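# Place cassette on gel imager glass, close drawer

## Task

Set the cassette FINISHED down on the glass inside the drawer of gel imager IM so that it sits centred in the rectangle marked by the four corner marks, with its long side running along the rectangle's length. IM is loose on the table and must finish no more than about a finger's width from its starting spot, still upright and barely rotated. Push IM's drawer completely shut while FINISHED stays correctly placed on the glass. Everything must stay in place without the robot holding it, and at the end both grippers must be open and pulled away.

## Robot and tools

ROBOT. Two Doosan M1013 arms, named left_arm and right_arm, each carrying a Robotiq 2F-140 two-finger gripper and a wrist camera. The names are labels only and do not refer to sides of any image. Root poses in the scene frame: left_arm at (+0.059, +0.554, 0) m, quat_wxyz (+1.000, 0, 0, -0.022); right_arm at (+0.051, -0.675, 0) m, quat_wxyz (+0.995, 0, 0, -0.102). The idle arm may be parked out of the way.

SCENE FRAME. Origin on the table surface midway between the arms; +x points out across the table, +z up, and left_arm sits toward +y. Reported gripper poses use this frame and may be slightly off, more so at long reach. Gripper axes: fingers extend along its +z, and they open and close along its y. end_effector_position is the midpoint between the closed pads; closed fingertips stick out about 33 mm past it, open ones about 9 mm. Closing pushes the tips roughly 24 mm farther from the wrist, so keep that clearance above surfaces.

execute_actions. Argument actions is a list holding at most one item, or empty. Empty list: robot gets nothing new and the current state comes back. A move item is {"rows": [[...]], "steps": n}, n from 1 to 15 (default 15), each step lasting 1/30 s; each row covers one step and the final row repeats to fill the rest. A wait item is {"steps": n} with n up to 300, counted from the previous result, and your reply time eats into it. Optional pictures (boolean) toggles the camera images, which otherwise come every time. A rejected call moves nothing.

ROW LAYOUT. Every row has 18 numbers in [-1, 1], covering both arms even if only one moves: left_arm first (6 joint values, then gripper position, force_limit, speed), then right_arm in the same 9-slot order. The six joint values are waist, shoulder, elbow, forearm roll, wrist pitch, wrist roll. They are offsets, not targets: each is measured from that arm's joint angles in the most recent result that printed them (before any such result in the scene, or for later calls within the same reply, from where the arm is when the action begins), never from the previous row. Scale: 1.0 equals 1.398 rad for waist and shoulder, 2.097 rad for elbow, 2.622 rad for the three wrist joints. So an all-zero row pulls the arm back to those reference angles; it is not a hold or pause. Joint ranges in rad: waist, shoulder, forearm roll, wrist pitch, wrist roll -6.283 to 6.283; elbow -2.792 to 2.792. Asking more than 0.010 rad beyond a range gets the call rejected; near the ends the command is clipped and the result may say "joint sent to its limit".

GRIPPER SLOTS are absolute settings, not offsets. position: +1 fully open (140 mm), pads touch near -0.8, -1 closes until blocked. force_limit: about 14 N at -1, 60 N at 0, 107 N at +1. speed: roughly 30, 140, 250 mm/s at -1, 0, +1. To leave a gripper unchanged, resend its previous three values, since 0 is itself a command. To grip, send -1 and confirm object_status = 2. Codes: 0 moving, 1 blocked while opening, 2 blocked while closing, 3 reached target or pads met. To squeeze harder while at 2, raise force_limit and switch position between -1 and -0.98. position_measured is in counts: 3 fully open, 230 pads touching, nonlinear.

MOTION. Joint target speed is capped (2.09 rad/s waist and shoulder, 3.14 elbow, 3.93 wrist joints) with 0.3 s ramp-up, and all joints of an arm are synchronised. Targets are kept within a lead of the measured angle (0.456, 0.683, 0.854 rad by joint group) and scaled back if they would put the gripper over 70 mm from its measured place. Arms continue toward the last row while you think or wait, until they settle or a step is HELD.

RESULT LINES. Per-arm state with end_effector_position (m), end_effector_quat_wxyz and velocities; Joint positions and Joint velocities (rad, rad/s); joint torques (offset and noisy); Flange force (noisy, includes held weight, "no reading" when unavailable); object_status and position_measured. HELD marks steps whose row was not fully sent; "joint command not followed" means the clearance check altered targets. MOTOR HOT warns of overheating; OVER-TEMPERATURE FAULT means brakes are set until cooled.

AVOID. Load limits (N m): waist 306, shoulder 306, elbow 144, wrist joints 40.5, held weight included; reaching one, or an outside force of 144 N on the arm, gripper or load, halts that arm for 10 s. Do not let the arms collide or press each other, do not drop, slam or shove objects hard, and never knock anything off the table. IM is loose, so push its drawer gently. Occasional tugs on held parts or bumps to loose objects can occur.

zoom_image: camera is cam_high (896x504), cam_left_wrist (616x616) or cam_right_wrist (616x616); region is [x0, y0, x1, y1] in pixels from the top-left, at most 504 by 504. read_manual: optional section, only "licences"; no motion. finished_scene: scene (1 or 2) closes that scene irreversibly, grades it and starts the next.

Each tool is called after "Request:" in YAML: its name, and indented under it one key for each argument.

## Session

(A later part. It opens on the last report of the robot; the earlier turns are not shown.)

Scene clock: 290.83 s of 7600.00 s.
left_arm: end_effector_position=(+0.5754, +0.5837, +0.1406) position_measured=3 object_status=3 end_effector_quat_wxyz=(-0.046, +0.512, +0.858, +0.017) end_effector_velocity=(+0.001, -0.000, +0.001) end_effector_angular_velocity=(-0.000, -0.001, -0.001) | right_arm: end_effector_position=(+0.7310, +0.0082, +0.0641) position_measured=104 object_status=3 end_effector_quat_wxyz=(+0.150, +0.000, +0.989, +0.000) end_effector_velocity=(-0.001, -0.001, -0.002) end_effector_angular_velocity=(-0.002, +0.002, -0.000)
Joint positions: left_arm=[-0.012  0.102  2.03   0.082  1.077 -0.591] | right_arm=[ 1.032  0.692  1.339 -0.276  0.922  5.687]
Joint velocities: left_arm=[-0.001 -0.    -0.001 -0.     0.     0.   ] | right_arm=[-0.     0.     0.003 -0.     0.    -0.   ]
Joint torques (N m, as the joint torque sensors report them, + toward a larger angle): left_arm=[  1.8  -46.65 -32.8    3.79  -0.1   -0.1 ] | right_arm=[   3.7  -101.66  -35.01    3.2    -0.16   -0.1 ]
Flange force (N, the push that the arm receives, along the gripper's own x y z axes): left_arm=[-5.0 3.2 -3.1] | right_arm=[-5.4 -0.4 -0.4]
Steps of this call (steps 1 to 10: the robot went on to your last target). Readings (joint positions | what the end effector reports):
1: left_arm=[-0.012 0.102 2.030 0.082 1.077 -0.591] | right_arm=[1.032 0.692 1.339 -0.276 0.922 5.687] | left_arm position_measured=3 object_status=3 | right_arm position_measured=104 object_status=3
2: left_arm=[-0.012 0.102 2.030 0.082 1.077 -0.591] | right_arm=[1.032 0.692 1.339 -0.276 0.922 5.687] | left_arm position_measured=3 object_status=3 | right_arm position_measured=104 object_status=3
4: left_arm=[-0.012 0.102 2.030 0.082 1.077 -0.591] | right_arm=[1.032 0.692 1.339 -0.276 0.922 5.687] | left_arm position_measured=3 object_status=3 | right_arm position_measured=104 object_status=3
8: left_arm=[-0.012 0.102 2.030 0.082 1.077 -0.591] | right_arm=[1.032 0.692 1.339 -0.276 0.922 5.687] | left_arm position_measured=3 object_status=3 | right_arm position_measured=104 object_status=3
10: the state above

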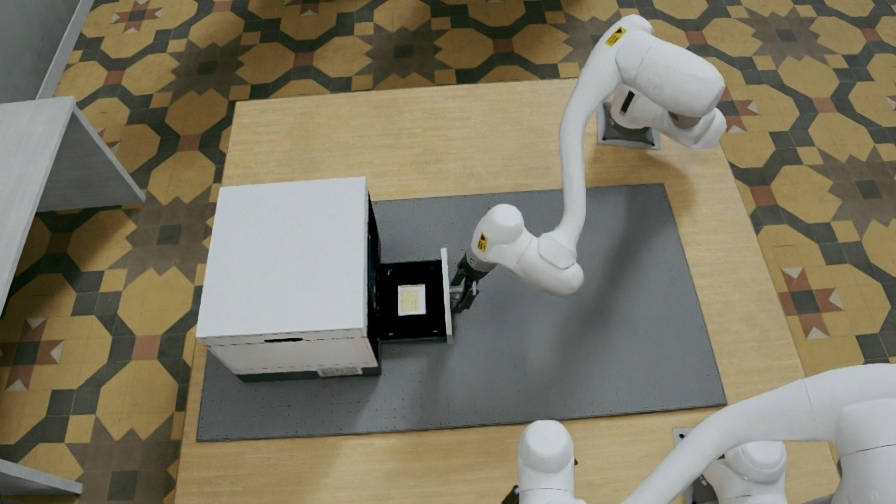

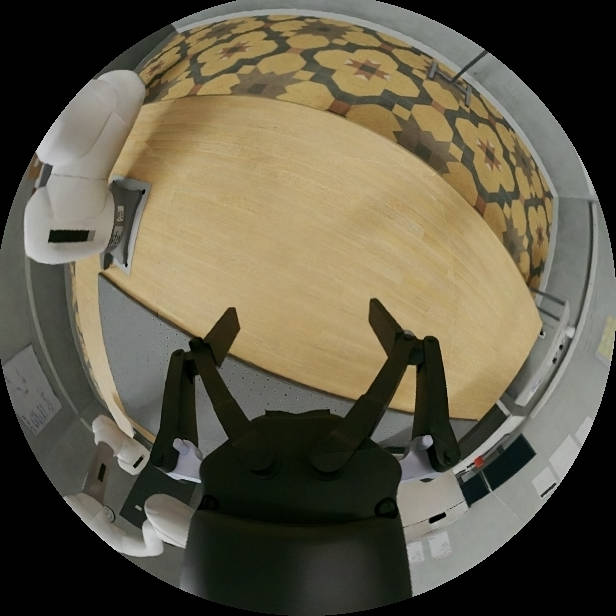

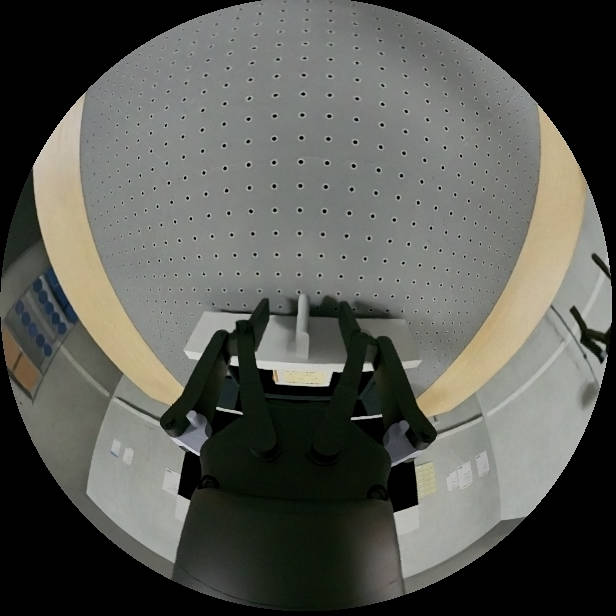

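Request:
execute_actions:
  actions:
    - {"rows": [[0,0,0,0,0,0,1,0,0, 0,0,0,0,0,0,-1,0,-0.3]], "steps": 15}
  pictures: false

Request:
execute_actions:
  actions:
    - {"steps": 15}
  pictures: false

Request:
execute_actions:
  actions:
    - {"rows": [[0,0,0,0,0,0,1,0,0, -0.0017,0.00199,-0.00239,0.00036,0.0006,-0.00127,-1,0,-0.3],[0,0,0,0,0,0,1,0,0, -0.00339,0.00399,-0.0048,0.00073,0.00121,-0.00253,-1,0,-0.3],[0,0,0,0,0,0,1,0,0, -0.00508,0.006,-0.00723,0.00109,0.00182,-0.00379,-1,0,-0.3],[0,0,0,0,0,0,1,0,0, -0.00675,0.00803,-0.00968,0.00145,0.00245,-0.00505,-1,0,-0.3],[0,0,0,0,0,0,1,0,0, -0.00843,0.01006,-0.01214,0.00181,0.00308,-0.0063,-1,0,-0.3],[0,0,0,0,0,0,1,0,0, -0.01009,0.01211,-0.01462,0.00218,0.00373,-0.00756,-1,0,-0.3],[0,0,0,0,0,0,1,0,0, -0.01175,0.01417,-0.01712,0.00254,0.00438,-0.00881,-1,0,-0.3],[0,0,0,0,0,0,1,0,0, -0.0134,0.01624,-0.01963,0.0029,0.00504,-0.01005,-1,0,-0.3],[0,0,0,0,0,0,1,0,0, -0.01504,0.01832,-0.02216,0.00326,0.00571,-0.01129,-1,0,-0.3],[0,0,0,0,0,0,1,0,0, -0.01668,0.02042,-0.0247,0.00363,0.00639,-0.01253,-1,0,-0.3],[0,0,0,0,0,0,1,0,0, -0.0183,0.02252,-0.02726,0.00399,0.00707,-0.01377,-1,0,-0.3],[0,0,0,0,0,0,1,0,0, -0.01993,0.02464,-0.02984,0.00435,0.00777,-0.015,-1,0,-0.3],[0,0,0,0,0,0,1,0,0, -0.02154,0.02677,-0.03244,0.00471,0.00847,-0.01623,-1,0,-0.3],[0,0,0,0,0,0,1,0,0, -0.02315,0.02891,-0.03505,0.00507,0.00918,-0.01746,-1,0,-0.3]], "steps": 15}
  pictures: false

Request:
execute_actions:
  actions:
    - {"steps": 8}
  pictures: false

Request:
execute_actions:
  actions:
    - {"rows": [[0,0,0,0,0,0,1,0,0, -0.0016,0.00215,-0.00263,0.00036,0.00072,-0.00122,-1,0,-0.3],[0,0,0,0,0,0,1,0,0, -0.0032,0.00432,-0.00527,0.00072,0.00145,-0.00244,-1,0,-0.3],[0,0,0,0,0,0,1,0,0, -0.00478,0.00649,-0.00794,0.00108,0.00219,-0.00366,-1,0,-0.3],[0,0,0,0,0,0,1,0,0, -0.00636,0.00868,-0.01061,0.00144,0.00293,-0.00487,-1,0,-0.3],[0,0,0,0,0,0,1,0,0, -0.00794,0.01088,-0.01331,0.0018,0.00369,-0.00609,-1,0,-0.3],[0,0,0,0,0,0,1,0,0, -0.00951,0.01309,-0.01602,0.00216,0.00445,-0.00729,-1,0,-0.3],[0,0,0,0,0,0,1,0,0, -0.01107,0.01531,-0.01875,0.00252,0.00522,-0.0085,-1,0,-0.3],[0,0,0,0,0,0,1,0,0, -0.01262,0.01754,-0.0215,0.00288,0.006,-0.0097,-1,0,-0.3],[0,0,0,0,0,0,1,0,0, -0.01416,0.01979,-0.02426,0.00324,0.00679,-0.0109,-1,0,-0.3],[0,0,0,0,0,0,1,0,0, -0.0157,0.02205,-0.02704,0.0036,0.00758,-0.0121,-1,0,-0.3],[0,0,0,0,0,0,1,0,0, -0.01724,0.02431,-0.02984,0.00396,0.00839,-0.01329,-1,0,-0.3],[0,0,0,0,0,0,1,0,0, -0.01876,0.02659,-0.03265,0.00431,0.0092,-0.01448,-1,0,-0.3],[0,0,0,0,0,0,1,0,0, -0.02028,0.02889,-0.03548,0.00467,0.01002,-0.01567,-1,0,-0.3],[0,0,0,0,0,0,1,0,0, -0.02179,0.03119,-0.03833,0.00503,0.01085,-0.01685,-1,0,-0.3]], "steps": 15}
  pictures: false

Request:
execute_actions:
  actions:
    - {"steps": 8}

Scene clock: 313.47 s of 7600.00 s.
left_arm: end_effector_position=(+0.5754, +0.5837, +0.1406) position_measured=3 object_status=3 end_effector_quat_wxyz=(-0.046, +0.512, +0.858, +0.017) end_effector_velocity=(-0.000, -0.001, -0.000) end_effector_angular_velocity=(-0.000, +0.000, -0.003) | right_arm: end_effector_position=(+0.7310, +0.0081, +0.0640) position_measured=181 object_status=0 end_effector_quat_wxyz=(+0.150, +0.000, +0.989, +0.000) end_effector_velocity=(-0.001, -0.001, -0.001) end_effector_angular_velocity=(-0.002, +0.002, +0.000)
Joint positions: left_arm=[-0.012  0.102  2.03   0.082  1.077 -0.591] | right_arm=[ 1.032  0.692  1.339 -0.276  0.922  5.687]
Joint velocities: left_arm=[-0.002  0.     0.001 -0.    -0.     0.001] | right_arm=[-0.    -0.     0.002  0.     0.001 -0.001]
Joint torques (N m, as the joint torque sensors report them, + toward a larger angle): left_arm=[  3.93 -46.66 -32.95   3.82   0.02  -0.14] | right_arm=[   4.18 -102.47  -34.84    3.18   -0.11   -0.22]
Flange force (N, the push that the arm receives, along the gripper's own x y z axes): left_arm=[-8.5 0.9 -2.6] | right_arm=[-6.5 0.4 0.7]
Steps of this call (steps 1 to 15: the robot went on to your last target; steps 16 to 90: nothing new was sent; then 19.13 s passed at rest; steps 91 to 105: all 15 steps of this action). Readings (joint positions | what the end effector reports):
91: left_arm=[-0.012 0.102 2.030 0.082 1.077 -0.591] | right_arm=[1.032 0.692 1.339 -0.276 0.922 5.687] | left_arm position_measured=3 object_status=3 | right_arm position_measured=104 object_status=0
92: left_arm=[-0.012 0.102 2.030 0.082 1.077 -0.591] | right_arm=[1.032 0.692 1.339 -0.276 0.922 5.687] | left_arm position_measured=3 object_status=3 | right_arm position_measured=106 object_status=0
94: left_arm=[-0.012 0.102 2.030 0.082 1.077 -0.591] | right_arm=[1.032 0.692 1.339 -0.276 0.922 5.687] | left_arm position_measured=3 object_status=3 | right_arm position_measured=118 object_status=0
98: left_arm=[-0.012 0.102 2.030 0.082 1.077 -0.591] | right_arm=[1.032 0.692 1.339 -0.276 0.922 5.687] | left_arm position_measured=3 object_status=3 | right_arm position_measured=141 object_status=0
105: the state above

Scene clock: 313.97 s of 7600.00 s.
left_arm: end_effector_position=(+0.5754, +0.5837, +0.1406) position_measured=3 object_status=3 end_effector_quat_wxyz=(-0.046, +0.512, +0.858, +0.017) end_effector_velocity=(-0.001, -0.001, -0.001) end_effector_angular_velocity=(-0.001, +0.002, +0.001) | right_arm: end_effector_position=(+0.7311, +0.0081, +0.0640) position_measured=215 object_status=2 end_effector_quat_wxyz=(+0.150, +0.000, +0.989, +0.000) end_effector_velocity=(+0.000, -0.000, +0.000) end_effector_angular_velocity=(-0.000, -0.000, -0.001)
Joint positions: left_arm=[-0.012  0.102  2.03   0.082  1.077 -0.591] | right_arm=[ 1.032  0.692  1.339 -0.276  0.922  5.687]
Joint velocities: left_arm=[-0.001  0.     0.001 -0.001  0.    -0.001] | right_arm=[-0.001 -0.     0.    -0.     0.     0.   ]
Joint torques (N m, as the joint torque sensors report them, + toward a larger angle): left_arm=[  2.77 -45.63 -32.83   3.75  -0.13  -0.23] | right_arm=[  4.19 -98.72 -35.85   3.4   -1.59  -0.16]
Flange force (N, the push that the arm receives, along the gripper's own x y z axes): left_arm=[-6.1 0.8 -3.6] | right_arm=[-3.8 -4.2 -4.6]
Steps of this call (steps 1 to 15: the robot went on to your last target). Readings (joint positions | what the end effector reports):
1: left_arm=[-0.012 0.102 2.030 0.082 1.077 -0.591] | right_arm=[1.032 0.692 1.339 -0.276 0.922 5.687] | left_arm position_measured=3 object_status=3 | right_arm position_measured=187 object_status=0
2: left_arm=[-0.012 0.102 2.030 0.082 1.077 -0.591] | right_arm=[1.032 0.692 1.339 -0.276 0.922 5.687] | left_arm position_measured=3 object_status=3 | right_arm position_measured=193 object_status=0
4: left_arm=[-0.012 0.102 2.030 0.082 1.077 -0.591] | right_arm=[1.032 0.692 1.339 -0.276 0.922 5.687] | left_arm position_measured=3 object_status=3 | right_arm position_measured=204 object_status=0
8: left_arm=[-0.012 0.102 2.030 0.082 1.077 -0.591] | right_arm=[1.032 0.692 1.339 -0.276 0.922 5.687] | left_arm position_measured=3 object_status=3 | right_arm position_measured=215 object_status=0
15: the state above
All arms were judged still, so your last target was given up. Only a new action makes them travel on or press farther. Fingers that are still opening or closing keep moving.

Scene clock: 314.47 s of 7600.00 s.
left_arm: end_effector_position=(+0.5754, +0.5837, +0.1406) position_measured=3 object_status=3 end_effector_quat_wxyz=(-0.046, +0.512, +0.858, +0.017) end_effector_velocity=(-0.000, +0.000, -0.000) end_effector_angular_velocity=(+0.001, +0.001, -0.001) | right_arm: end_effector_position=(+0.7676, +0.0082, +0.0643) position_measured=215 object_status=2 end_effector_quat_wxyz=(+0.150, +0.000, +0.989, +0.000) end_effector_velocity=(+0.080, -0.000, -0.001) end_effector_angular_velocity=(-0.001, +0.000, -0.001)
Joint positions: left_arm=[-0.012  0.102  2.03   0.082  1.077 -0.591] | right_arm=[ 1.003  0.728  1.273 -0.264  0.943  5.645]
Joint velocities: left_arm=[ 0.     0.001  0.     0.001 -0.     0.001] | right_arm=[-0.062  0.083 -0.149  0.025  0.05  -0.088]
Joint torques (N m, as the joint torque sensors report them, + toward a larger angle): left_arm=[  2.65 -46.64 -32.56   3.92   0.09  -0.25] | right_arm=[   7.02 -108.03  -39.75    3.53   -2.88   -0.23]
Flange force (N, the push that the arm receives, along the gripper's own x y z axes): left_arm=[-6.5 3.0 -2.7] | right_arm=[-4.2 -4.9 1.2]
Steps of this call (steps 1 to 15: all 15 steps of this action). Readings (joint positions | what the end effector reports):
1: left_arm=[-0.012 0.102 2.030 0.082 1.077 -0.591] | right_arm=[1.032 0.692 1.339 -0.276 0.922 5.687] | left_arm position_measured=3 object_status=3 | right_arm position_measured=215 object_status=2
2: left_arm=[-0.012 0.102 2.030 0.082 1.077 -0.591] | right_arm=[1.031 0.693 1.337 -0.276 0.922 5.686] | left_arm position_measured=3 object_status=3 | right_arm position_measured=215 object_status=2
4: left_arm=[-0.012 0.102 2.030 0.082 1.077 -0.591] | right_arm=[1.028 0.697 1.330 -0.275 0.924 5.681] | left_arm position_measured=3 object_status=3 | right_arm position_measured=215 object_status=2
8: left_arm=[-0.012 0.102 2.030 0.082 1.077 -0.591] | right_arm=[1.019 0.708 1.310 -0.271 0.931 5.668] | left_arm position_measured=3 object_status=3 | right_arm position_measured=215 object_status=2
15: the state above

Scene clock: 314.73 s of 7600.00 s.
left_arm: end_effector_position=(+0.5754, +0.5837, +0.1406) position_measured=3 object_status=3 end_effector_quat_wxyz=(-0.046, +0.512, +0.858, +0.017) end_effector_velocity=(-0.000, +0.001, -0.000) end_effector_angular_velocity=(+0.000, +0.001, +0.001) | right_arm: end_effector_position=(+0.7717, +0.0082, +0.0644) position_measured=215 object_status=2 end_effector_quat_wxyz=(+0.150, +0.000, +0.989, +0.000) end_effector_velocity=(-0.000, +0.000, +0.001) end_effector_angular_velocity=(+0.001, -0.000, -0.000)
Joint positions: left_arm=[-0.012  0.102  2.03   0.082  1.077 -0.591] | right_arm=[ 1.     0.732  1.265 -0.263  0.946  5.641]
Joint velocities: left_arm=[ 0.001  0.     0.     0.     0.    -0.   ] | right_arm=[ 0.    -0.001 -0.     0.001 -0.    -0.   ]
Joint torques (N m, as the joint torque sensors report them, + toward a larger angle): left_arm=[  3.41 -46.43 -32.76   3.79   0.    -0.19] | right_arm=[   3.14 -110.05  -40.04    2.82   -2.11   -0.07]
Flange force (N, the push that the arm receives, along the gripper's own x y z axes): left_arm=[-7.0 1.5 -3.2] | right_arm=[-1.8 -1.9 1.2]
Steps of this call (steps 1 to 8: the robot went on to your last target). Readings (joint positions | what the end effector reports):
1: left_arm=[-0.012 0.102 2.030 0.082 1.077 -0.591] | right_arm=[1.001 0.731 1.269 -0.264 0.944 5.643] | left_arm position_measured=3 object_status=3 | right_arm position_measured=215 object_status=2
2: left_arm=[-0.012 0.102 2.030 0.082 1.077 -0.591] | right_arm=[1.000 0.732 1.267 -0.263 0.945 5.642] | left_arm position_measured=3 object_status=3 | right_arm position_measured=215 object_status=2
4: left_arm=[-0.012 0.102 2.030 0.082 1.077 -0.591] | right_arm=[1.000 0.732 1.266 -0.263 0.946 5.641] | left_arm position_measured=3 object_status=3 | right_arm position_measured=215 object_status=2
8: the state above

Scene clock: 315.23 s of 7600.00 s.
left_arm: end_effector_position=(+0.5754, +0.5837, +0.1406) position_measured=3 object_status=3 end_effector_quat_wxyz=(-0.046, +0.512, +0.858, +0.017) end_effector_velocity=(+0.000, -0.000, -0.000) end_effector_angular_velocity=(+0.000, +0.001, -0.001) | right_arm: end_effector_position=(+0.8083, +0.0082, +0.0646) position_measured=215 object_status=2 end_effector_quat_wxyz=(+0.150, +0.000, +0.989, +0.000) end_effector_velocity=(+0.079, +0.000, -0.000) end_effector_angular_velocity=(+0.000, -0.000, -0.001)
Joint positions: left_arm=[-0.012  0.102  2.03   0.082  1.077 -0.591] | right_arm=[ 0.972  0.772  1.193 -0.251  0.971  5.601]
Joint velocities: left_arm=[-0.001  0.001 -0.     0.     0.     0.   ] | right_arm=[-0.058  0.089 -0.162  0.026  0.058 -0.084]
Joint torques (N m, as the joint torque sensors report them, + toward a larger angle): left_arm=[  2.94 -47.21 -33.15   3.76   0.19  -0.12] | right_arm=[   3.01 -119.53  -43.98    2.83   -2.26   -0.29]
Flange force (N, the push that the arm receives, along the gripper's own x y z axes): left_arm=[-7.3 2.5 -1.5] | right_arm=[1.0 -1.7 7.8]
Steps of this call (steps 1 to 15: all 15 steps of this action). Readings (joint positions | what the end effector reports):
1: left_arm=[-0.012 0.102 2.030 0.082 1.077 -0.591] | right_arm=[0.999 0.733 1.265 -0.263 0.946 5.641] | left_arm position_measured=3 object_status=3 | right_arm position_measured=215 object_status=2
2: left_arm=[-0.012 0.102 2.030 0.082 1.077 -0.591] | right_arm=[0.999 0.734 1.263 -0.263 0.947 5.640] | left_arm position_measured=3 object_status=3 | right_arm position_measured=215 object_status=2
4: left_arm=[-0.012 0.102 2.030 0.082 1.077 -0.591] | right_arm=[0.996 0.738 1.255 -0.261 0.949 5.635] | left_arm position_measured=3 object_status=3 | right_arm position_measured=215 object_status=2
8: left_arm=[-0.012 0.102 2.030 0.082 1.077 -0.591] | right_arm=[0.987 0.750 1.234 -0.258 0.957 5.623] | left_arm position_measured=3 object_status=3 | right_arm position_measured=215 object_status=2
15: the state above

Scene clock: 315.50 s of 7600.00 s.
left_arm: end_effector_position=(+0.5754, +0.5837, +0.1406) position_measured=3 object_status=3 end_effector_quat_wxyz=(-0.046, +0.512, +0.858, +0.017) end_effector_velocity=(+0.000, -0.000, +0.000) end_effector_angular_velocity=(+0.001, -0.000, -0.003) | right_arm: end_effector_position=(+0.8123, +0.0082, +0.0647) position_measured=215 object_status=2 end_effector_quat_wxyz=(+0.150, +0.000, +0.989, +0.000) end_effector_velocity=(+0.001, +0.000, +0.000) end_effector_angular_velocity=(+0.001, -0.000, -0.001)
Joint positions: left_arm=[-0.012  0.102  2.03   0.082  1.077 -0.591] | right_arm=[ 0.969  0.776  1.185 -0.25   0.974  5.597]
Joint velocities: left_arm=[-0.001 -0.    -0.     0.001  0.     0.001] | right_arm=[-0.001  0.001 -0.002  0.     0.    -0.   ]
Joint torques (N m, as the joint torque sensors report them, + toward a larger angle): left_arm=[  2.73 -47.25 -32.8    3.84   0.05  -0.15] | right_arm=[   2.97 -122.5   -44.96    2.28   -2.27   -0.18]
Flange force (N, the push that the arm receives, along the gripper's own x y z axes): left_arm=[-6.8 3.1 -2.4] | right_arm=[-0.6 -0.4 10.3]
Steps of this call (steps 1 to 8: the robot went on to your last target). Readings (joint positions | what the end effector reports):
1: left_arm=[-0.012 0.102 2.030 0.082 1.077 -0.591] | right_arm=[0.970 0.774 1.189 -0.251 0.973 5.599] | left_arm position_measured=3 object_status=3 | right_arm position_measured=215 object_status=2
2: left_arm=[-0.012 0.102 2.030 0.082 1.077 -0.591] | right_arm=[0.970 0.775 1.187 -0.250 0.974 5.598] | left_arm position_measured=3 object_status=3 | right_arm position_measured=215 object_status=2
4: left_arm=[-0.012 0.102 2.030 0.082 1.077 -0.591] | right_arm=[0.969 0.776 1.186 -0.250 0.974 5.597] | left_arm position_measured=3 object_status=3 | right_arm position_measured=215 object_status=2
8: the state above

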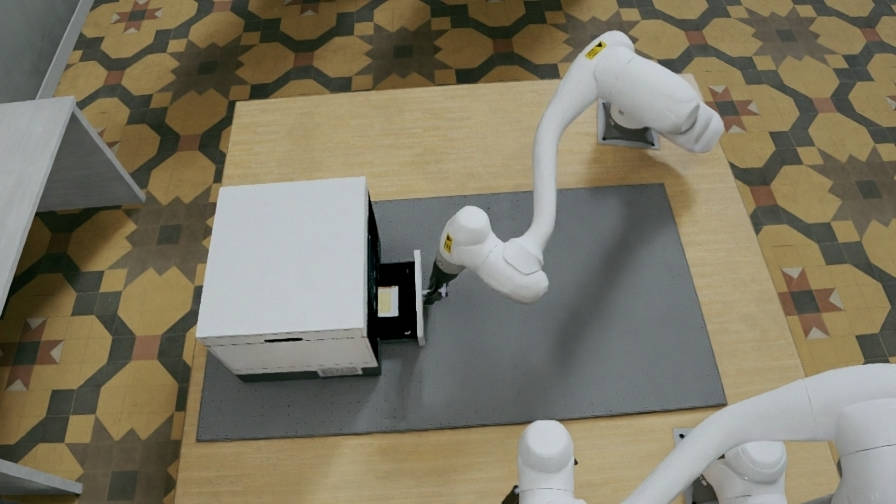

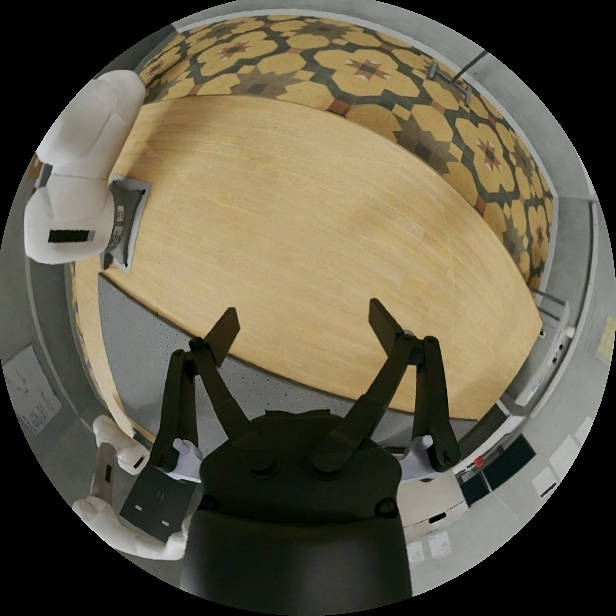

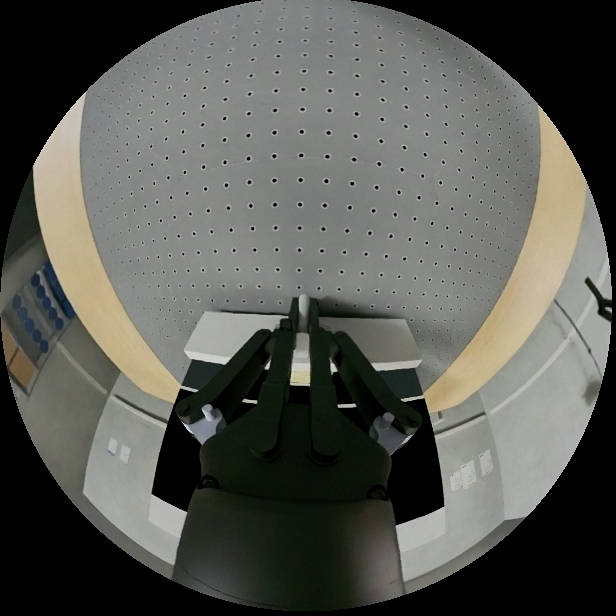

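Request:
execute_actions:
  actions:
    - {"rows": [[0,0,0,0,0,0,1,0,0, -0.00182,0.00293,-0.00332,0.00043,0.00084,-0.00142,-1,0,-0.3],[0,0,0,0,0,0,1,0,0, -0.00362,0.00577,-0.00683,0.00086,0.00186,-0.00284,-1,0,-0.3],[0,0,0,0,0,0,1,0,0, -0.00542,0.00864,-0.01036,0.00129,0.0029,-0.00426,-1,0,-0.3],[0,0,0,0,0,0,1,0,0, -0.00721,0.01153,-0.01392,0.00172,0.00395,-0.00567,-1,0,-0.3],[0,0,0,0,0,0,1,0,0, -0.00899,0.01444,-0.01751,0.00215,0.00502,-0.00708,-1,0,-0.3],[0,0,0,0,0,0,1,0,0, -0.01077,0.01737,-0.02113,0.00257,0.0061,-0.00849,-1,0,-0.3],[0,0,0,0,0,0,1,0,0, -0.01253,0.02032,-0.02478,0.003,0.0072,-0.00989,-1,0,-0.3],[0,0,0,0,0,0,1,0,0, -0.01428,0.02329,-0.02846,0.00342,0.00831,-0.01128,-1,0,-0.3],[0,0,0,0,0,0,1,0,0, -0.01602,0.02628,-0.03217,0.00385,0.00944,-0.01267,-1,0,-0.3],[0,0,0,0,0,0,1,0,0, -0.01776,0.02929,-0.03591,0.00427,0.01058,-0.01406,-1,0,-0.3],[0,0,0,0,0,0,1,0,0, -0.01948,0.03233,-0.03968,0.00469,0.01173,-0.01545,-1,0,-0.3],[0,0,0,0,0,0,1,0,0, -0.0212,0.03538,-0.04347,0.00512,0.0129,-0.01682,-1,0,-0.3],[0,0,0,0,0,0,1,0,0, -0.0229,0.03846,-0.0473,0.00554,0.01408,-0.0182,-1,0,-0.3],[0,0,0,0,0,0,1,0,0, -0.0246,0.04155,-0.05116,0.00596,0.01528,-0.01957,-1,0,-0.3]], "steps": 15}
  pictures: false

Request:
execute_actions:
  actions:
    - {"steps": 8}
  pictures: false

Request:
execute_actions:
  actions:
    - {"rows": [[0,0,0,0,0,0,1,0,0, -0.00145,0.0027,-0.00337,0.00036,0.00105,-0.00117,-1,0,-0.3],[0,0,0,0,0,0,1,0,0, -0.00289,0.00541,-0.00677,0.00072,0.00212,-0.00234,-1,0,-0.3],[0,0,0,0,0,0,1,0,0, -0.00433,0.00815,-0.01019,0.00108,0.0032,-0.00351,-1,0,-0.3],[0,0,0,0,0,0,1,0,0, -0.00576,0.01091,-0.01365,0.00144,0.00429,-0.00468,-1,0,-0.3],[0,0,0,0,0,0,1,0,0, -0.00718,0.01368,-0.01713,0.00179,0.0054,-0.00584,-1,0,-0.3],[0,0,0,0,0,0,1,0,0, -0.0086,0.01648,-0.02064,0.00215,0.00652,-0.007,-1,0,-0.3],[0,0,0,0,0,0,1,0,0, -0.01001,0.0193,-0.02419,0.0025,0.00766,-0.00816,-1,0,-0.3],[0,0,0,0,0,0,1,0,0, -0.01142,0.02213,-0.02775,0.00286,0.0088,-0.00931,-1,0,-0.3],[0,0,0,0,0,0,1,0,0, -0.01281,0.02499,-0.03135,0.00321,0.00997,-0.01047,-1,0,-0.3],[0,0,0,0,0,0,1,0,0, -0.01421,0.02787,-0.03498,0.00357,0.01114,-0.01162,-1,0,-0.3],[0,0,0,0,0,0,1,0,0, -0.01559,0.03076,-0.03863,0.00392,0.01233,-0.01276,-1,0,-0.3],[0,0,0,0,0,0,1,0,0, -0.01697,0.03368,-0.04232,0.00427,0.01353,-0.01391,-1,0,-0.3],[0,0,0,0,0,0,1,0,0, -0.01834,0.03661,-0.04603,0.00462,0.01474,-0.01505,-1,0,-0.3],[0,0,0,0,0,0,1,0,0, -0.01971,0.03957,-0.04977,0.00497,0.01597,-0.01619,-1,0,-0.3]], "steps": 15}
  pictures: false

Request:
execute_actions:
  actions:
    - {"steps": 8}
  pictures: false

Scene clock: 334.77 s of 7600.00 s.
left_arm: end_effector_position=(+0.5754, +0.5837, +0.1406) position_measured=3 object_status=3 end_effector_quat_wxyz=(-0.046, +0.512, +0.858, +0.017) end_effector_velocity=(-0.000, +0.001, -0.000) end_effector_angular_velocity=(-0.000, +0.000, +0.003) | right_arm: end_effector_position=(+0.8562, +0.0082, +0.0645) position_measured=215 object_status=2 end_effector_quat_wxyz=(+0.150, +0.000, +0.989, +0.000) end_effector_velocity=(+0.098, +0.001, -0.000) end_effector_angular_velocity=(+0.001, -0.001, +0.000)
Joint positions: left_arm=[-0.012  0.102  2.03   0.082  1.077 -0.591] | right_arm=[ 0.938  0.828  1.09  -0.236  1.01   5.551]
Joint velocities: left_arm=[ 0.002 -0.     0.    -0.     0.    -0.001] | right_arm=[-0.066  0.121 -0.226  0.031  0.085 -0.1  ]
Joint torques (N m, as the joint torque sensors report them, + toward a larger angle): left_arm=[  3.37 -47.42 -32.95   3.79  -0.04  -0.19] | right_arm=[   8.29 -112.25  -39.06    4.02   -2.8     0.07]
Flange force (N, the push that the arm receives, along the gripper's own x y z axes): left_arm=[-7.8 2.5 -2.1] | right_arm=[-5.1 -6.9 -4.3]
Steps of this call (steps 1 to 15: the robot went on to your last target; steps 16 to 90: nothing new was sent; then 15.77 s passed at rest; steps 91 to 105: all 15 steps of this action). Readings (joint positions | what the end effector reports):
91: left_arm=[-0.012 0.102 2.030 0.082 1.077 -0.591] | right_arm=[0.969 0.776 1.185 -0.250 0.974 5.597] | left_arm position_measured=3 object_status=3 | right_arm position_measured=215 object_status=2
92: left_arm=[-0.012 0.102 2.030 0.082 1.077 -0.591] | right_arm=[0.968 0.777 1.183 -0.249 0.975 5.595] | left_arm position_measured=3 object_status=3 | right_arm position_measured=215 object_status=2
94: left_arm=[-0.012 0.102 2.030 0.082 1.077 -0.591] | right_arm=[0.965 0.783 1.172 -0.248 0.979 5.590] | left_arm position_measured=3 object_status=3 | right_arm position_measured=215 object_status=2
98: left_arm=[-0.012 0.102 2.030 0.082 1.077 -0.591] | right_arm=[0.955 0.798 1.144 -0.244 0.989 5.576] | left_arm position_measured=3 object_status=3 | right_arm position_measured=215 object_status=2
105: the state above

Scene clock: 335.03 s of 7600.00 s.
left_arm: end_effector_position=(+0.5754, +0.5837, +0.1406) position_measured=3 object_status=3 end_effector_quat_wxyz=(-0.046, +0.512, +0.858, +0.017) end_effector_velocity=(-0.000, +0.000, -0.000) end_effector_angular_velocity=(-0.000, +0.001, -0.000) | right_arm: end_effector_position=(+0.8613, +0.0082, +0.0645) position_measured=215 object_status=2 end_effector_quat_wxyz=(+0.150, +0.000, +0.989, +0.000) end_effector_velocity=(+0.001, +0.000, +0.001) end_effector_angular_velocity=(+0.001, -0.001, +0.001)
Joint positions: left_arm=[-0.012  0.102  2.03   0.082  1.077 -0.591] | right_arm=[ 0.935  0.834  1.078 -0.234  1.014  5.546]
Joint velocities: left_arm=[ 0.001  0.     0.001 -0.     0.     0.001] | right_arm=[-0.     0.    -0.002 -0.     0.    -0.001]
Joint torques (N m, as the joint torque sensors report them, + toward a larger angle): left_arm=[  2.88 -46.07 -33.32   3.84   0.04  -0.19] | right_arm=[   6.37 -112.35  -38.9     3.84   -2.32   -0.1 ]
Flange force (N, the push that the arm receives, along the gripper's own x y z axes): left_arm=[-6.1 0.6 -2.4] | right_arm=[-3.6 -5.7 -4.5]
Steps of this call (steps 1 to 8: the robot went on to your last target). Readings (joint positions | what the end effector reports):
1: left_arm=[-0.012 0.102 2.030 0.082 1.077 -0.591] | right_arm=[0.936 0.831 1.084 -0.235 1.012 5.548] | left_arm position_measured=3 object_status=3 | right_arm position_measured=215 object_status=2
2: left_arm=[-0.012 0.102 2.030 0.082 1.077 -0.591] | right_arm=[0.935 0.833 1.080 -0.235 1.013 5.547] | left_arm position_measured=3 object_status=3 | right_arm position_measured=215 object_status=2
4: left_arm=[-0.012 0.102 2.030 0.082 1.077 -0.591] | right_arm=[0.935 0.834 1.078 -0.234 1.014 5.546] | left_arm position_measured=3 object_status=3 | right_arm position_measured=215 object_status=2
8: the state above

Scene clock: 335.53 s of 7600.00 s.
left_arm: end_effector_position=(+0.5754, +0.5837, +0.1406) position_measured=3 object_status=3 end_effector_quat_wxyz=(-0.046, +0.512, +0.858, +0.017) end_effector_velocity=(+0.000, -0.000, +0.000) end_effector_angular_velocity=(-0.001, -0.001, -0.002) | right_arm: end_effector_position=(+0.8990, +0.0083, +0.0645) position_measured=215 object_status=2 end_effector_quat_wxyz=(+0.150, +0.000, +0.989, +0.000) end_effector_velocity=(+0.084, +0.001, +0.000) end_effector_angular_velocity=(+0.001, -0.001, +0.000)
Joint positions: left_arm=[-0.012  0.102  2.03   0.082  1.077 -0.591] | right_arm=[ 0.91   0.883  0.985 -0.223  1.052  5.508]
Joint velocities: left_arm=[-0.001 -0.    -0.    -0.    -0.001  0.001] | right_arm=[-0.053  0.114 -0.217  0.025  0.087 -0.083]
Joint torques (N m, as the joint torque sensors report them, + toward a larger angle): left_arm=[  2.03 -46.78 -32.66   3.6    0.15  -0.07] | right_arm=[   7.64 -113.87  -39.87    4.37   -2.91    0.04]
Flange force (N, the push that the arm receives, along the gripper's own x y z axes): left_arm=[-5.8 3.3 -2.6] | right_arm=[-0.5 -10.1 -7.3]
Steps of this call (steps 1 to 15: all 15 steps of this action). Readings (joint positions | what the end effector reports):
1: left_arm=[-0.012 0.102 2.030 0.082 1.077 -0.591] | right_arm=[0.935 0.834 1.078 -0.234 1.015 5.545] | left_arm position_measured=3 object_status=3 | right_arm position_measured=215 object_status=2
2: left_arm=[-0.012 0.102 2.030 0.082 1.077 -0.591] | right_arm=[0.934 0.835 1.075 -0.234 1.016 5.544] | left_arm position_measured=3 object_status=3 | right_arm position_measured=215 object_status=2
4: left_arm=[-0.012 0.102 2.030 0.082 1.077 -0.591] | right_arm=[0.931 0.841 1.065 -0.233 1.019 5.540] | left_arm position_measured=3 object_status=3 | right_arm position_measured=215 object_status=2
8: left_arm=[-0.012 0.102 2.030 0.082 1.077 -0.591] | right_arm=[0.924 0.855 1.038 -0.229 1.030 5.529] | left_arm position_measured=3 object_status=3 | right_arm position_measured=215 object_status=2
15: the state above

Scene clock: 335.80 s of 7600.00 s.
left_arm: end_effector_position=(+0.5754, +0.5837, +0.1406) position_measured=3 object_status=3 end_effector_quat_wxyz=(-0.046, +0.512, +0.858, +0.017) end_effector_velocity=(+0.000, -0.001, +0.001) end_effector_angular_velocity=(-0.000, -0.001, -0.001) | right_arm: end_effector_position=(+0.9034, +0.0083, +0.0645) position_measured=215 object_status=2 end_effector_quat_wxyz=(+0.150, +0.000, +0.989, +0.000) end_effector_velocity=(+0.001, +0.001, +0.002) end_effector_angular_velocity=(+0.002, -0.002, +0.002)
Joint positions: left_arm=[-0.012  0.102  2.03   0.082  1.077 -0.591] | right_arm=[ 0.907  0.889  0.974 -0.221  1.056  5.503]
Joint velocities: left_arm=[-0.002 -0.001 -0.    -0.    -0.    -0.001] | right_arm=[ 0.    -0.    -0.002  0.001 -0.    -0.002]
Joint torques (N m, as the joint torque sensors report them, + toward a larger angle): left_arm=[  3.85 -46.24 -33.28   3.93   0.17  -0.22] | right_arm=[   8.16 -115.51  -39.29    4.54   -2.8    -0.22]
Flange force (N, the push that the arm receives, along the gripper's own x y z axes): left_arm=[-7.4 -0.2 -2.3] | right_arm=[-4.2 -7.4 -5.9]
Steps of this call (steps 1 to 8: the robot went on to your last target). Readings (joint positions | what the end effector reports):
1: left_arm=[-0.012 0.102 2.030 0.082 1.077 -0.591] | right_arm=[0.909 0.886 0.979 -0.222 1.054 5.505] | left_arm position_measured=3 object_status=3 | right_arm position_measured=215 object_status=2
2: left_arm=[-0.012 0.102 2.030 0.082 1.077 -0.591] | right_arm=[0.908 0.888 0.976 -0.222 1.055 5.504] | left_arm position_measured=3 object_status=3 | right_arm position_measured=215 object_status=2
4: left_arm=[-0.012 0.102 2.030 0.082 1.077 -0.591] | right_arm=[0.907 0.889 0.974 -0.221 1.056 5.503] | left_arm position_measured=3 object_status=3 | right_arm position_measured=215 object_status=2
8: the state above

Request:
execute_actions:
  actions:
    - {"rows": [[0,0,0,0,0,0,1,0,0, -0.00076,0.00164,-0.00209,0.00019,0.00069,-0.00063,-1,0,-0.3],[0,0,0,0,0,0,1,0,0, -0.00152,0.00329,-0.00417,0.00039,0.00138,-0.00126,-1,0,-0.3],[0,0,0,0,0,0,1,0,0, -0.00228,0.00493,-0.00626,0.00058,0.00206,-0.0019,-1,0,-0.3],[0,0,0,0,0,0,1,0,0, -0.00304,0.00658,-0.00834,0.00077,0.00275,-0.00253,-1,0,-0.3],[0,0,0,0,0,0,1,0,0, -0.00381,0.00822,-0.01043,0.00097,0.00344,-0.00316,-1,0,-0.3],[0,0,0,0,0,0,1,0,0, -0.00457,0.00986,-0.01252,0.00116,0.00413,-0.00379,-1,0,-0.3],[0,0,0,0,0,0,1,0,0, -0.00514,0.0111,-0.01408,0.0013,0.00464,-0.00427,-1,0,-0.3],[0,0,0,0,0,0,1,0,0, -0.00571,0.01233,-0.01565,0.00145,0.00516,-0.00474,-1,0,-0.3],[0,0,0,0,0,0,1,0,0, -0.00609,0.01315,-0.01669,0.00154,0.0055,-0.00506,-1,0,-0.3],[0,0,0,0,0,0,1,0,0, -0.00647,0.01397,-0.01773,0.00164,0.00585,-0.00537,-1,0,-0.3],[0,0,0,0,0,0,1,0,0, -0.00685,0.0148,-0.01877,0.00174,0.00619,-0.00569,-1,0,-0.3],[0,0,0,0,0,0,1,0,0, -0.00723,0.01562,-0.01982,0.00183,0.00654,-0.006,-1,0,-0.3],[0,0,0,0,0,0,1,0,0, -0.00761,0.01644,-0.02086,0.00193,0.00688,-0.00632,-1,0,-0.3]], "steps": 15}
  pictures: false

Request:
execute_actions:
  actions:
    - {"steps": 8}
  pictures: false

Scene clock: 345.43 s of 7600.00 s.
left_arm: end_effector_position=(+0.5754, +0.5837, +0.1406) position_measured=3 object_status=3 end_effector_quat_wxyz=(-0.046, +0.512, +0.858, +0.017) end_effector_velocity=(+0.000, +0.000, -0.000) end_effector_angular_velocity=(+0.000, +0.000, +0.000) | right_arm: end_effector_position=(+0.9195, +0.0080, +0.0645) position_measured=215 object_status=2 end_effector_quat_wxyz=(+0.150, +0.000, +0.989, +0.000) end_effector_velocity=(+0.012, -0.001, +0.001) end_effector_angular_velocity=(+0.001, -0.001, -0.002)
Joint positions: left_arm=[-0.012  0.102  2.03   0.082  1.077 -0.591] | right_arm=[ 0.897  0.912  0.931 -0.216  1.074  5.487]
Joint velocities: left_arm=[ 0.  0. -0.  0. -0. -0.] | right_arm=[-0.008  0.015 -0.03   0.004  0.012 -0.011]
Joint torques (N m, as the joint torque sensors report them, + toward a larger angle): left_arm=[  3.2  -47.36 -32.68   3.86   0.05  -0.23] | right_arm=[   6.46 -123.74  -34.17    3.91    0.89    0.38]
Flange force (N, the push that the arm receives, along the gripper's own x y z axes): left_arm=[-7.6 3.2 -2.3] | right_arm=[-16.3 8.7 0.9]
Steps of this call (steps 1 to 30: the robot went on to your last target; steps 31 to 90: nothing new was sent; then 6.13 s passed at rest; steps 91 to 105: all 15 steps of this action). Readings (joint positions | what the end effector reports):
91: left_arm=[-0.012 0.102 2.030 0.082 1.077 -0.591] | right_arm=[0.907 0.889 0.973 -0.221 1.056 5.503] | left_arm position_measured=3 object_status=3 | right_arm position_measured=215 object_status=2
92: left_arm=[-0.012 0.102 2.030 0.082 1.077 -0.591] | right_arm=[0.907 0.890 0.972 -0.221 1.057 5.502] | left_arm position_measured=3 object_status=3 | right_arm position_measured=215 object_status=2
94: left_arm=[-0.012 0.102 2.030 0.082 1.077 -0.591] | right_arm=[0.905 0.894 0.965 -0.220 1.060 5.500] | left_arm position_measured=3 object_status=3 | right_arm position_measured=215 object_status=2
98: left_arm=[-0.012 0.102 2.030 0.082 1.077 -0.591] | right_arm=[0.901 0.902 0.949 -0.218 1.066 5.494] | left_arm position_measured=3 object_status=3 | right_arm position_measured=215 object_status=2
105: the state above

Scene clock: 345.70 s of 7600.00 s.
left_arm: end_effector_position=(+0.5754, +0.5837, +0.1406) position_measured=3 object_status=3 end_effector_quat_wxyz=(-0.046, +0.512, +0.858, +0.017) end_effector_velocity=(-0.000, -0.000, -0.000) end_effector_angular_velocity=(-0.001, +0.000, +0.000) | right_arm: end_effector_position=(+0.9199, +0.0079, +0.0645) position_measured=215 object_status=2 end_effector_quat_wxyz=(+0.150, +0.000, +0.989, +0.000) end_effector_velocity=(+0.000, -0.001, -0.000) end_effector_angular_velocity=(+0.000, +0.001, -0.001)
Joint positions: left_arm=[-0.012  0.102  2.03   0.082  1.077 -0.591] | right_arm=[ 0.897  0.912  0.93  -0.216  1.074  5.487]
Joint velocities: left_arm=[ 0.     0.    -0.    -0.001  0.     0.   ] | right_arm=[-0.001 -0.     0.     0.     0.     0.001]
Joint torques (N m, as the joint torque sensors report them, + toward a larger angle): left_arm=[  2.5  -47.25 -32.84   3.77  -0.03  -0.21] | right_arm=[   2.13 -119.01  -35.39    3.55    1.08   -0.02]
Flange force (N, the push that the arm receives, along the gripper's own x y z axes): left_arm=[-6.3 3.3 -2.4] | right_arm=[-9.6 4.1 -0.9]
Steps of this call (steps 1 to 8: the robot went on to your last target). Readings (joint positions | what the end effector reports):
1: left_arm=[-0.012 0.102 2.030 0.082 1.077 -0.591] | right_arm=[0.897 0.912 0.930 -0.216 1.074 5.487] | left_arm position_measured=3 object_status=3 | right_arm position_measured=215 object_status=2
2: left_arm=[-0.012 0.102 2.030 0.082 1.077 -0.591] | right_arm=[0.897 0.912 0.930 -0.216 1.074 5.487] | left_arm position_measured=3 object_status=3 | right_arm position_measured=215 object_status=2
4: left_arm=[-0.012 0.102 2.030 0.082 1.077 -0.591] | right_arm=[0.897 0.912 0.930 -0.216 1.074 5.487] | left_arm position_measured=3 object_status=3 | right_arm position_measured=215 object_status=2
8: the state above

Request:
execute_actions:
  actions:
    - {"rows": [[0,0,0,0,0,0,1,0,0, -0.00035,0.00082,-0.00105,0.00009,0.00035,-0.0003,-1,0,-0.3]], "steps": 10}
  pictures: false

Request:
execute_actions:
  actions:
    - {"rows": [[0,0,0,0,0,0,1,0,0, 0,0,0,0,0,0,0.2,0,-0.2]], "steps": 15}

Request:
zoom_image:
  camera: "cam_high"
  region: [180, 160, 480, 400]

Scene clock: 349.17 s of 7600.00 s.
left_arm: end_effector_position=(+0.5754, +0.5837, +0.1406) position_measured=3 object_status=3 end_effector_quat_wxyz=(-0.046, +0.512, +0.858, +0.017) end_effector_velocity=(+0.000, -0.000, +0.000) end_effector_angular_velocity=(+0.000, -0.001, -0.000) | right_arm: end_effector_position=(+0.9207, +0.0079, +0.0645) position_measured=215 object_status=2 end_effector_quat_wxyz=(+0.150, +0.000, +0.989, +0.000) end_effector_velocity=(+0.000, +0.000, +0.002) end_effector_angular_velocity=(+0.001, -0.001, +0.000)
Joint positions: left_arm=[-0.012  0.102  2.03   0.082  1.077 -0.591] | right_arm=[ 0.896  0.913  0.928 -0.216  1.075  5.486]
Joint velocities: left_arm=[-0.    -0.    -0.001  0.     0.     0.   ] | right_arm=[-0.    -0.002 -0.     0.001  0.    -0.001]
Joint torques (N m, as the joint torque sensors report them, + toward a larger angle): left_arm=[  3.26 -46.13 -32.75   3.86   0.    -0.21] | right_arm=[   3.65 -120.04  -33.99    3.73    2.19   -0.06]
Flange force (N, the push that the arm receives, along the gripper's own x y z axes): left_arm=[-6.8 1.3 -3.4] | right_arm=[-13.9 6.7 1.0]
Steps of this call (steps 1 to 15: the robot went on to your last target; steps 16 to 90: nothing new was sent; then 0.13 s passed at rest; steps 91 to 100: all 10 steps of this action). Readings (joint positions | what the end effector reports):
91: left_arm=[-0.012 0.102 2.030 0.082 1.077 -0.591] | right_arm=[0.897 0.912 0.930 -0.216 1.074 5.487] | left_arm position_measured=3 object_status=3 | right_arm position_measured=215 object_status=2
92: left_arm=[-0.012 0.102 2.030 0.082 1.077 -0.591] | right_arm=[0.896 0.913 0.929 -0.216 1.075 5.486] | left_arm position_measured=3 object_status=3 | right_arm position_measured=215 object_status=2
94: left_arm=[-0.012 0.102 2.030 0.082 1.077 -0.591] | right_arm=[0.896 0.913 0.928 -0.216 1.075 5.486] | left_arm position_measured=3 object_status=3 | right_arm position_measured=215 object_status=2
98: left_arm=[-0.012 0.102 2.030 0.082 1.077 -0.591] | right_arm=[0.896 0.913 0.928 -0.216 1.075 5.486] | left_arm position_measured=3 object_status=3 | right_arm position_measured=215 object_status=2
100: the state above

Scene clock: 349.67 s of 7600.00 s.
left_arm: end_effector_position=(+0.5754, +0.5837, +0.1406) position_measured=3 object_status=3 end_effector_quat_wxyz=(-0.046, +0.512, +0.858, +0.017) end_effector_velocity=(+0.001, -0.001, +0.001) end_effector_angular_velocity=(+0.001, -0.001, -0.003) | right_arm: end_effector_position=(+0.9206, +0.0079, +0.0644) position_measured=129 object_status=0 end_effector_quat_wxyz=(+0.150, +0.000, +0.989, +0.000) end_effector_velocity=(+0.001, -0.001, +0.001) end_effector_angular_velocity=(+0.001, -0.001, -0.001)
Joint positions: left_arm=[-0.012  0.102  2.03   0.082  1.077 -0.591] | right_arm=[ 0.896  0.913  0.928 -0.216  1.076  5.486]
Joint velocities: left_arm=[-0.002 -0.    -0.001  0.001  0.     0.001] | right_arm=[-0.001 -0.001  0.     0.    -0.    -0.   ]
Joint torques (N m, as the joint torque sensors report them, + toward a larger angle): left_arm=[  3.61 -45.29 -32.74   3.89   0.12  -0.16] | right_arm=[   3.02 -121.29  -37.84    3.46   -0.32   -0.27]
Flange force (N, the push that the arm receives, along the gripper's own x y z axes): left_arm=[-7.2 -0.4 -4.3] | right_arm=[-7.8 2.4 -0.4]
Steps of this call (steps 1 to 15: all 15 steps of this action). Readings (joint positions | what the end effector reports):
1: left_arm=[-0.012 0.102 2.030 0.082 1.077 -0.591] | right_arm=[0.896 0.913 0.928 -0.216 1.075 5.486] | left_arm position_measured=3 object_status=3 | right_arm position_measured=215 object_status=0
2: left_arm=[-0.012 0.102 2.030 0.082 1.077 -0.591] | right_arm=[0.896 0.913 0.928 -0.216 1.075 5.486] | left_arm position_measured=3 object_status=3 | right_arm position_measured=215 object_status=0
4: left_arm=[-0.012 0.102 2.030 0.082 1.077 -0.591] | right_arm=[0.896 0.913 0.928 -0.216 1.076 5.486] | left_arm position_measured=3 object_status=3 | right_arm position_measured=200 object_status=0
8: left_arm=[-0.012 0.102 2.030 0.082 1.077 -0.591] | right_arm=[0.896 0.913 0.928 -0.216 1.076 5.486] | left_arm position_measured=3 object_status=3 | right_arm position_measured=174 object_status=0
15: the state above

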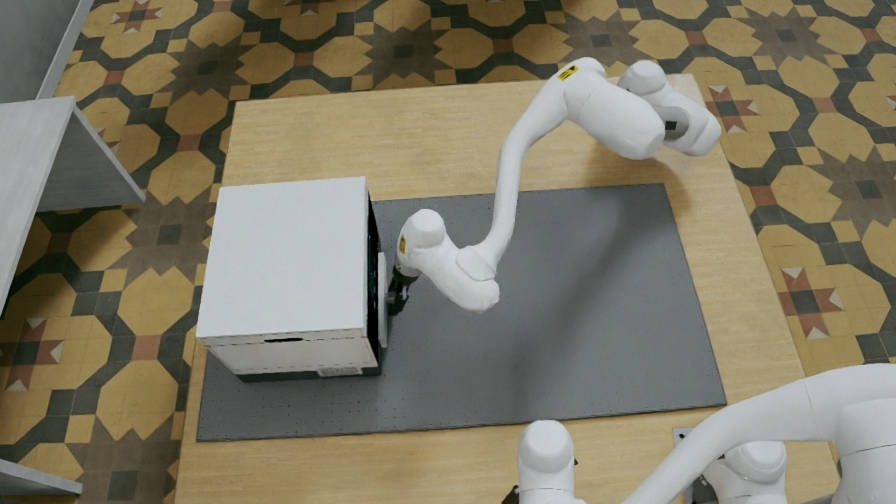

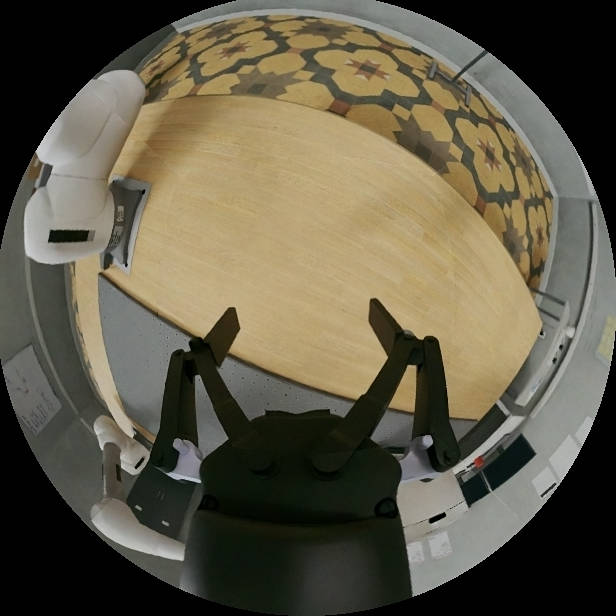

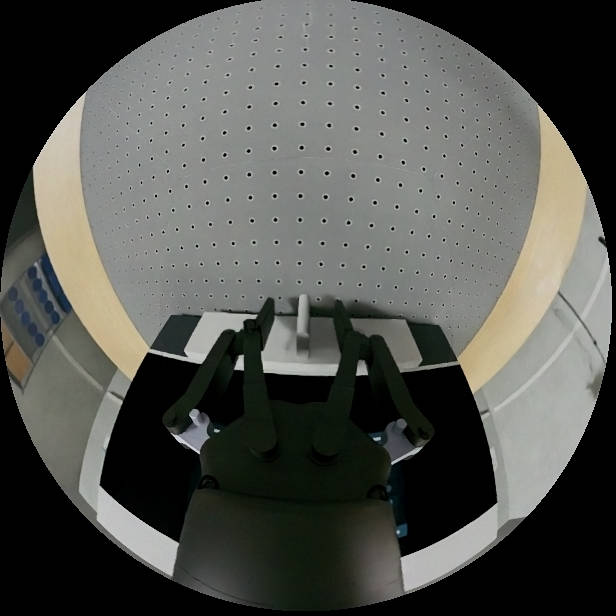

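Region (180, 160, 480, 400) of cam_high's 896x504 image, scaled by 1.680, with more detail than that image has; it fills the top 403 rows of this view, and the rest is white.

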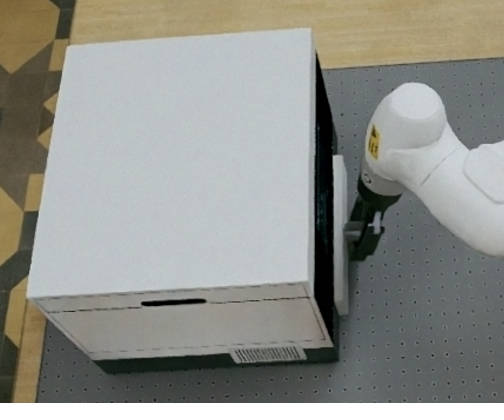

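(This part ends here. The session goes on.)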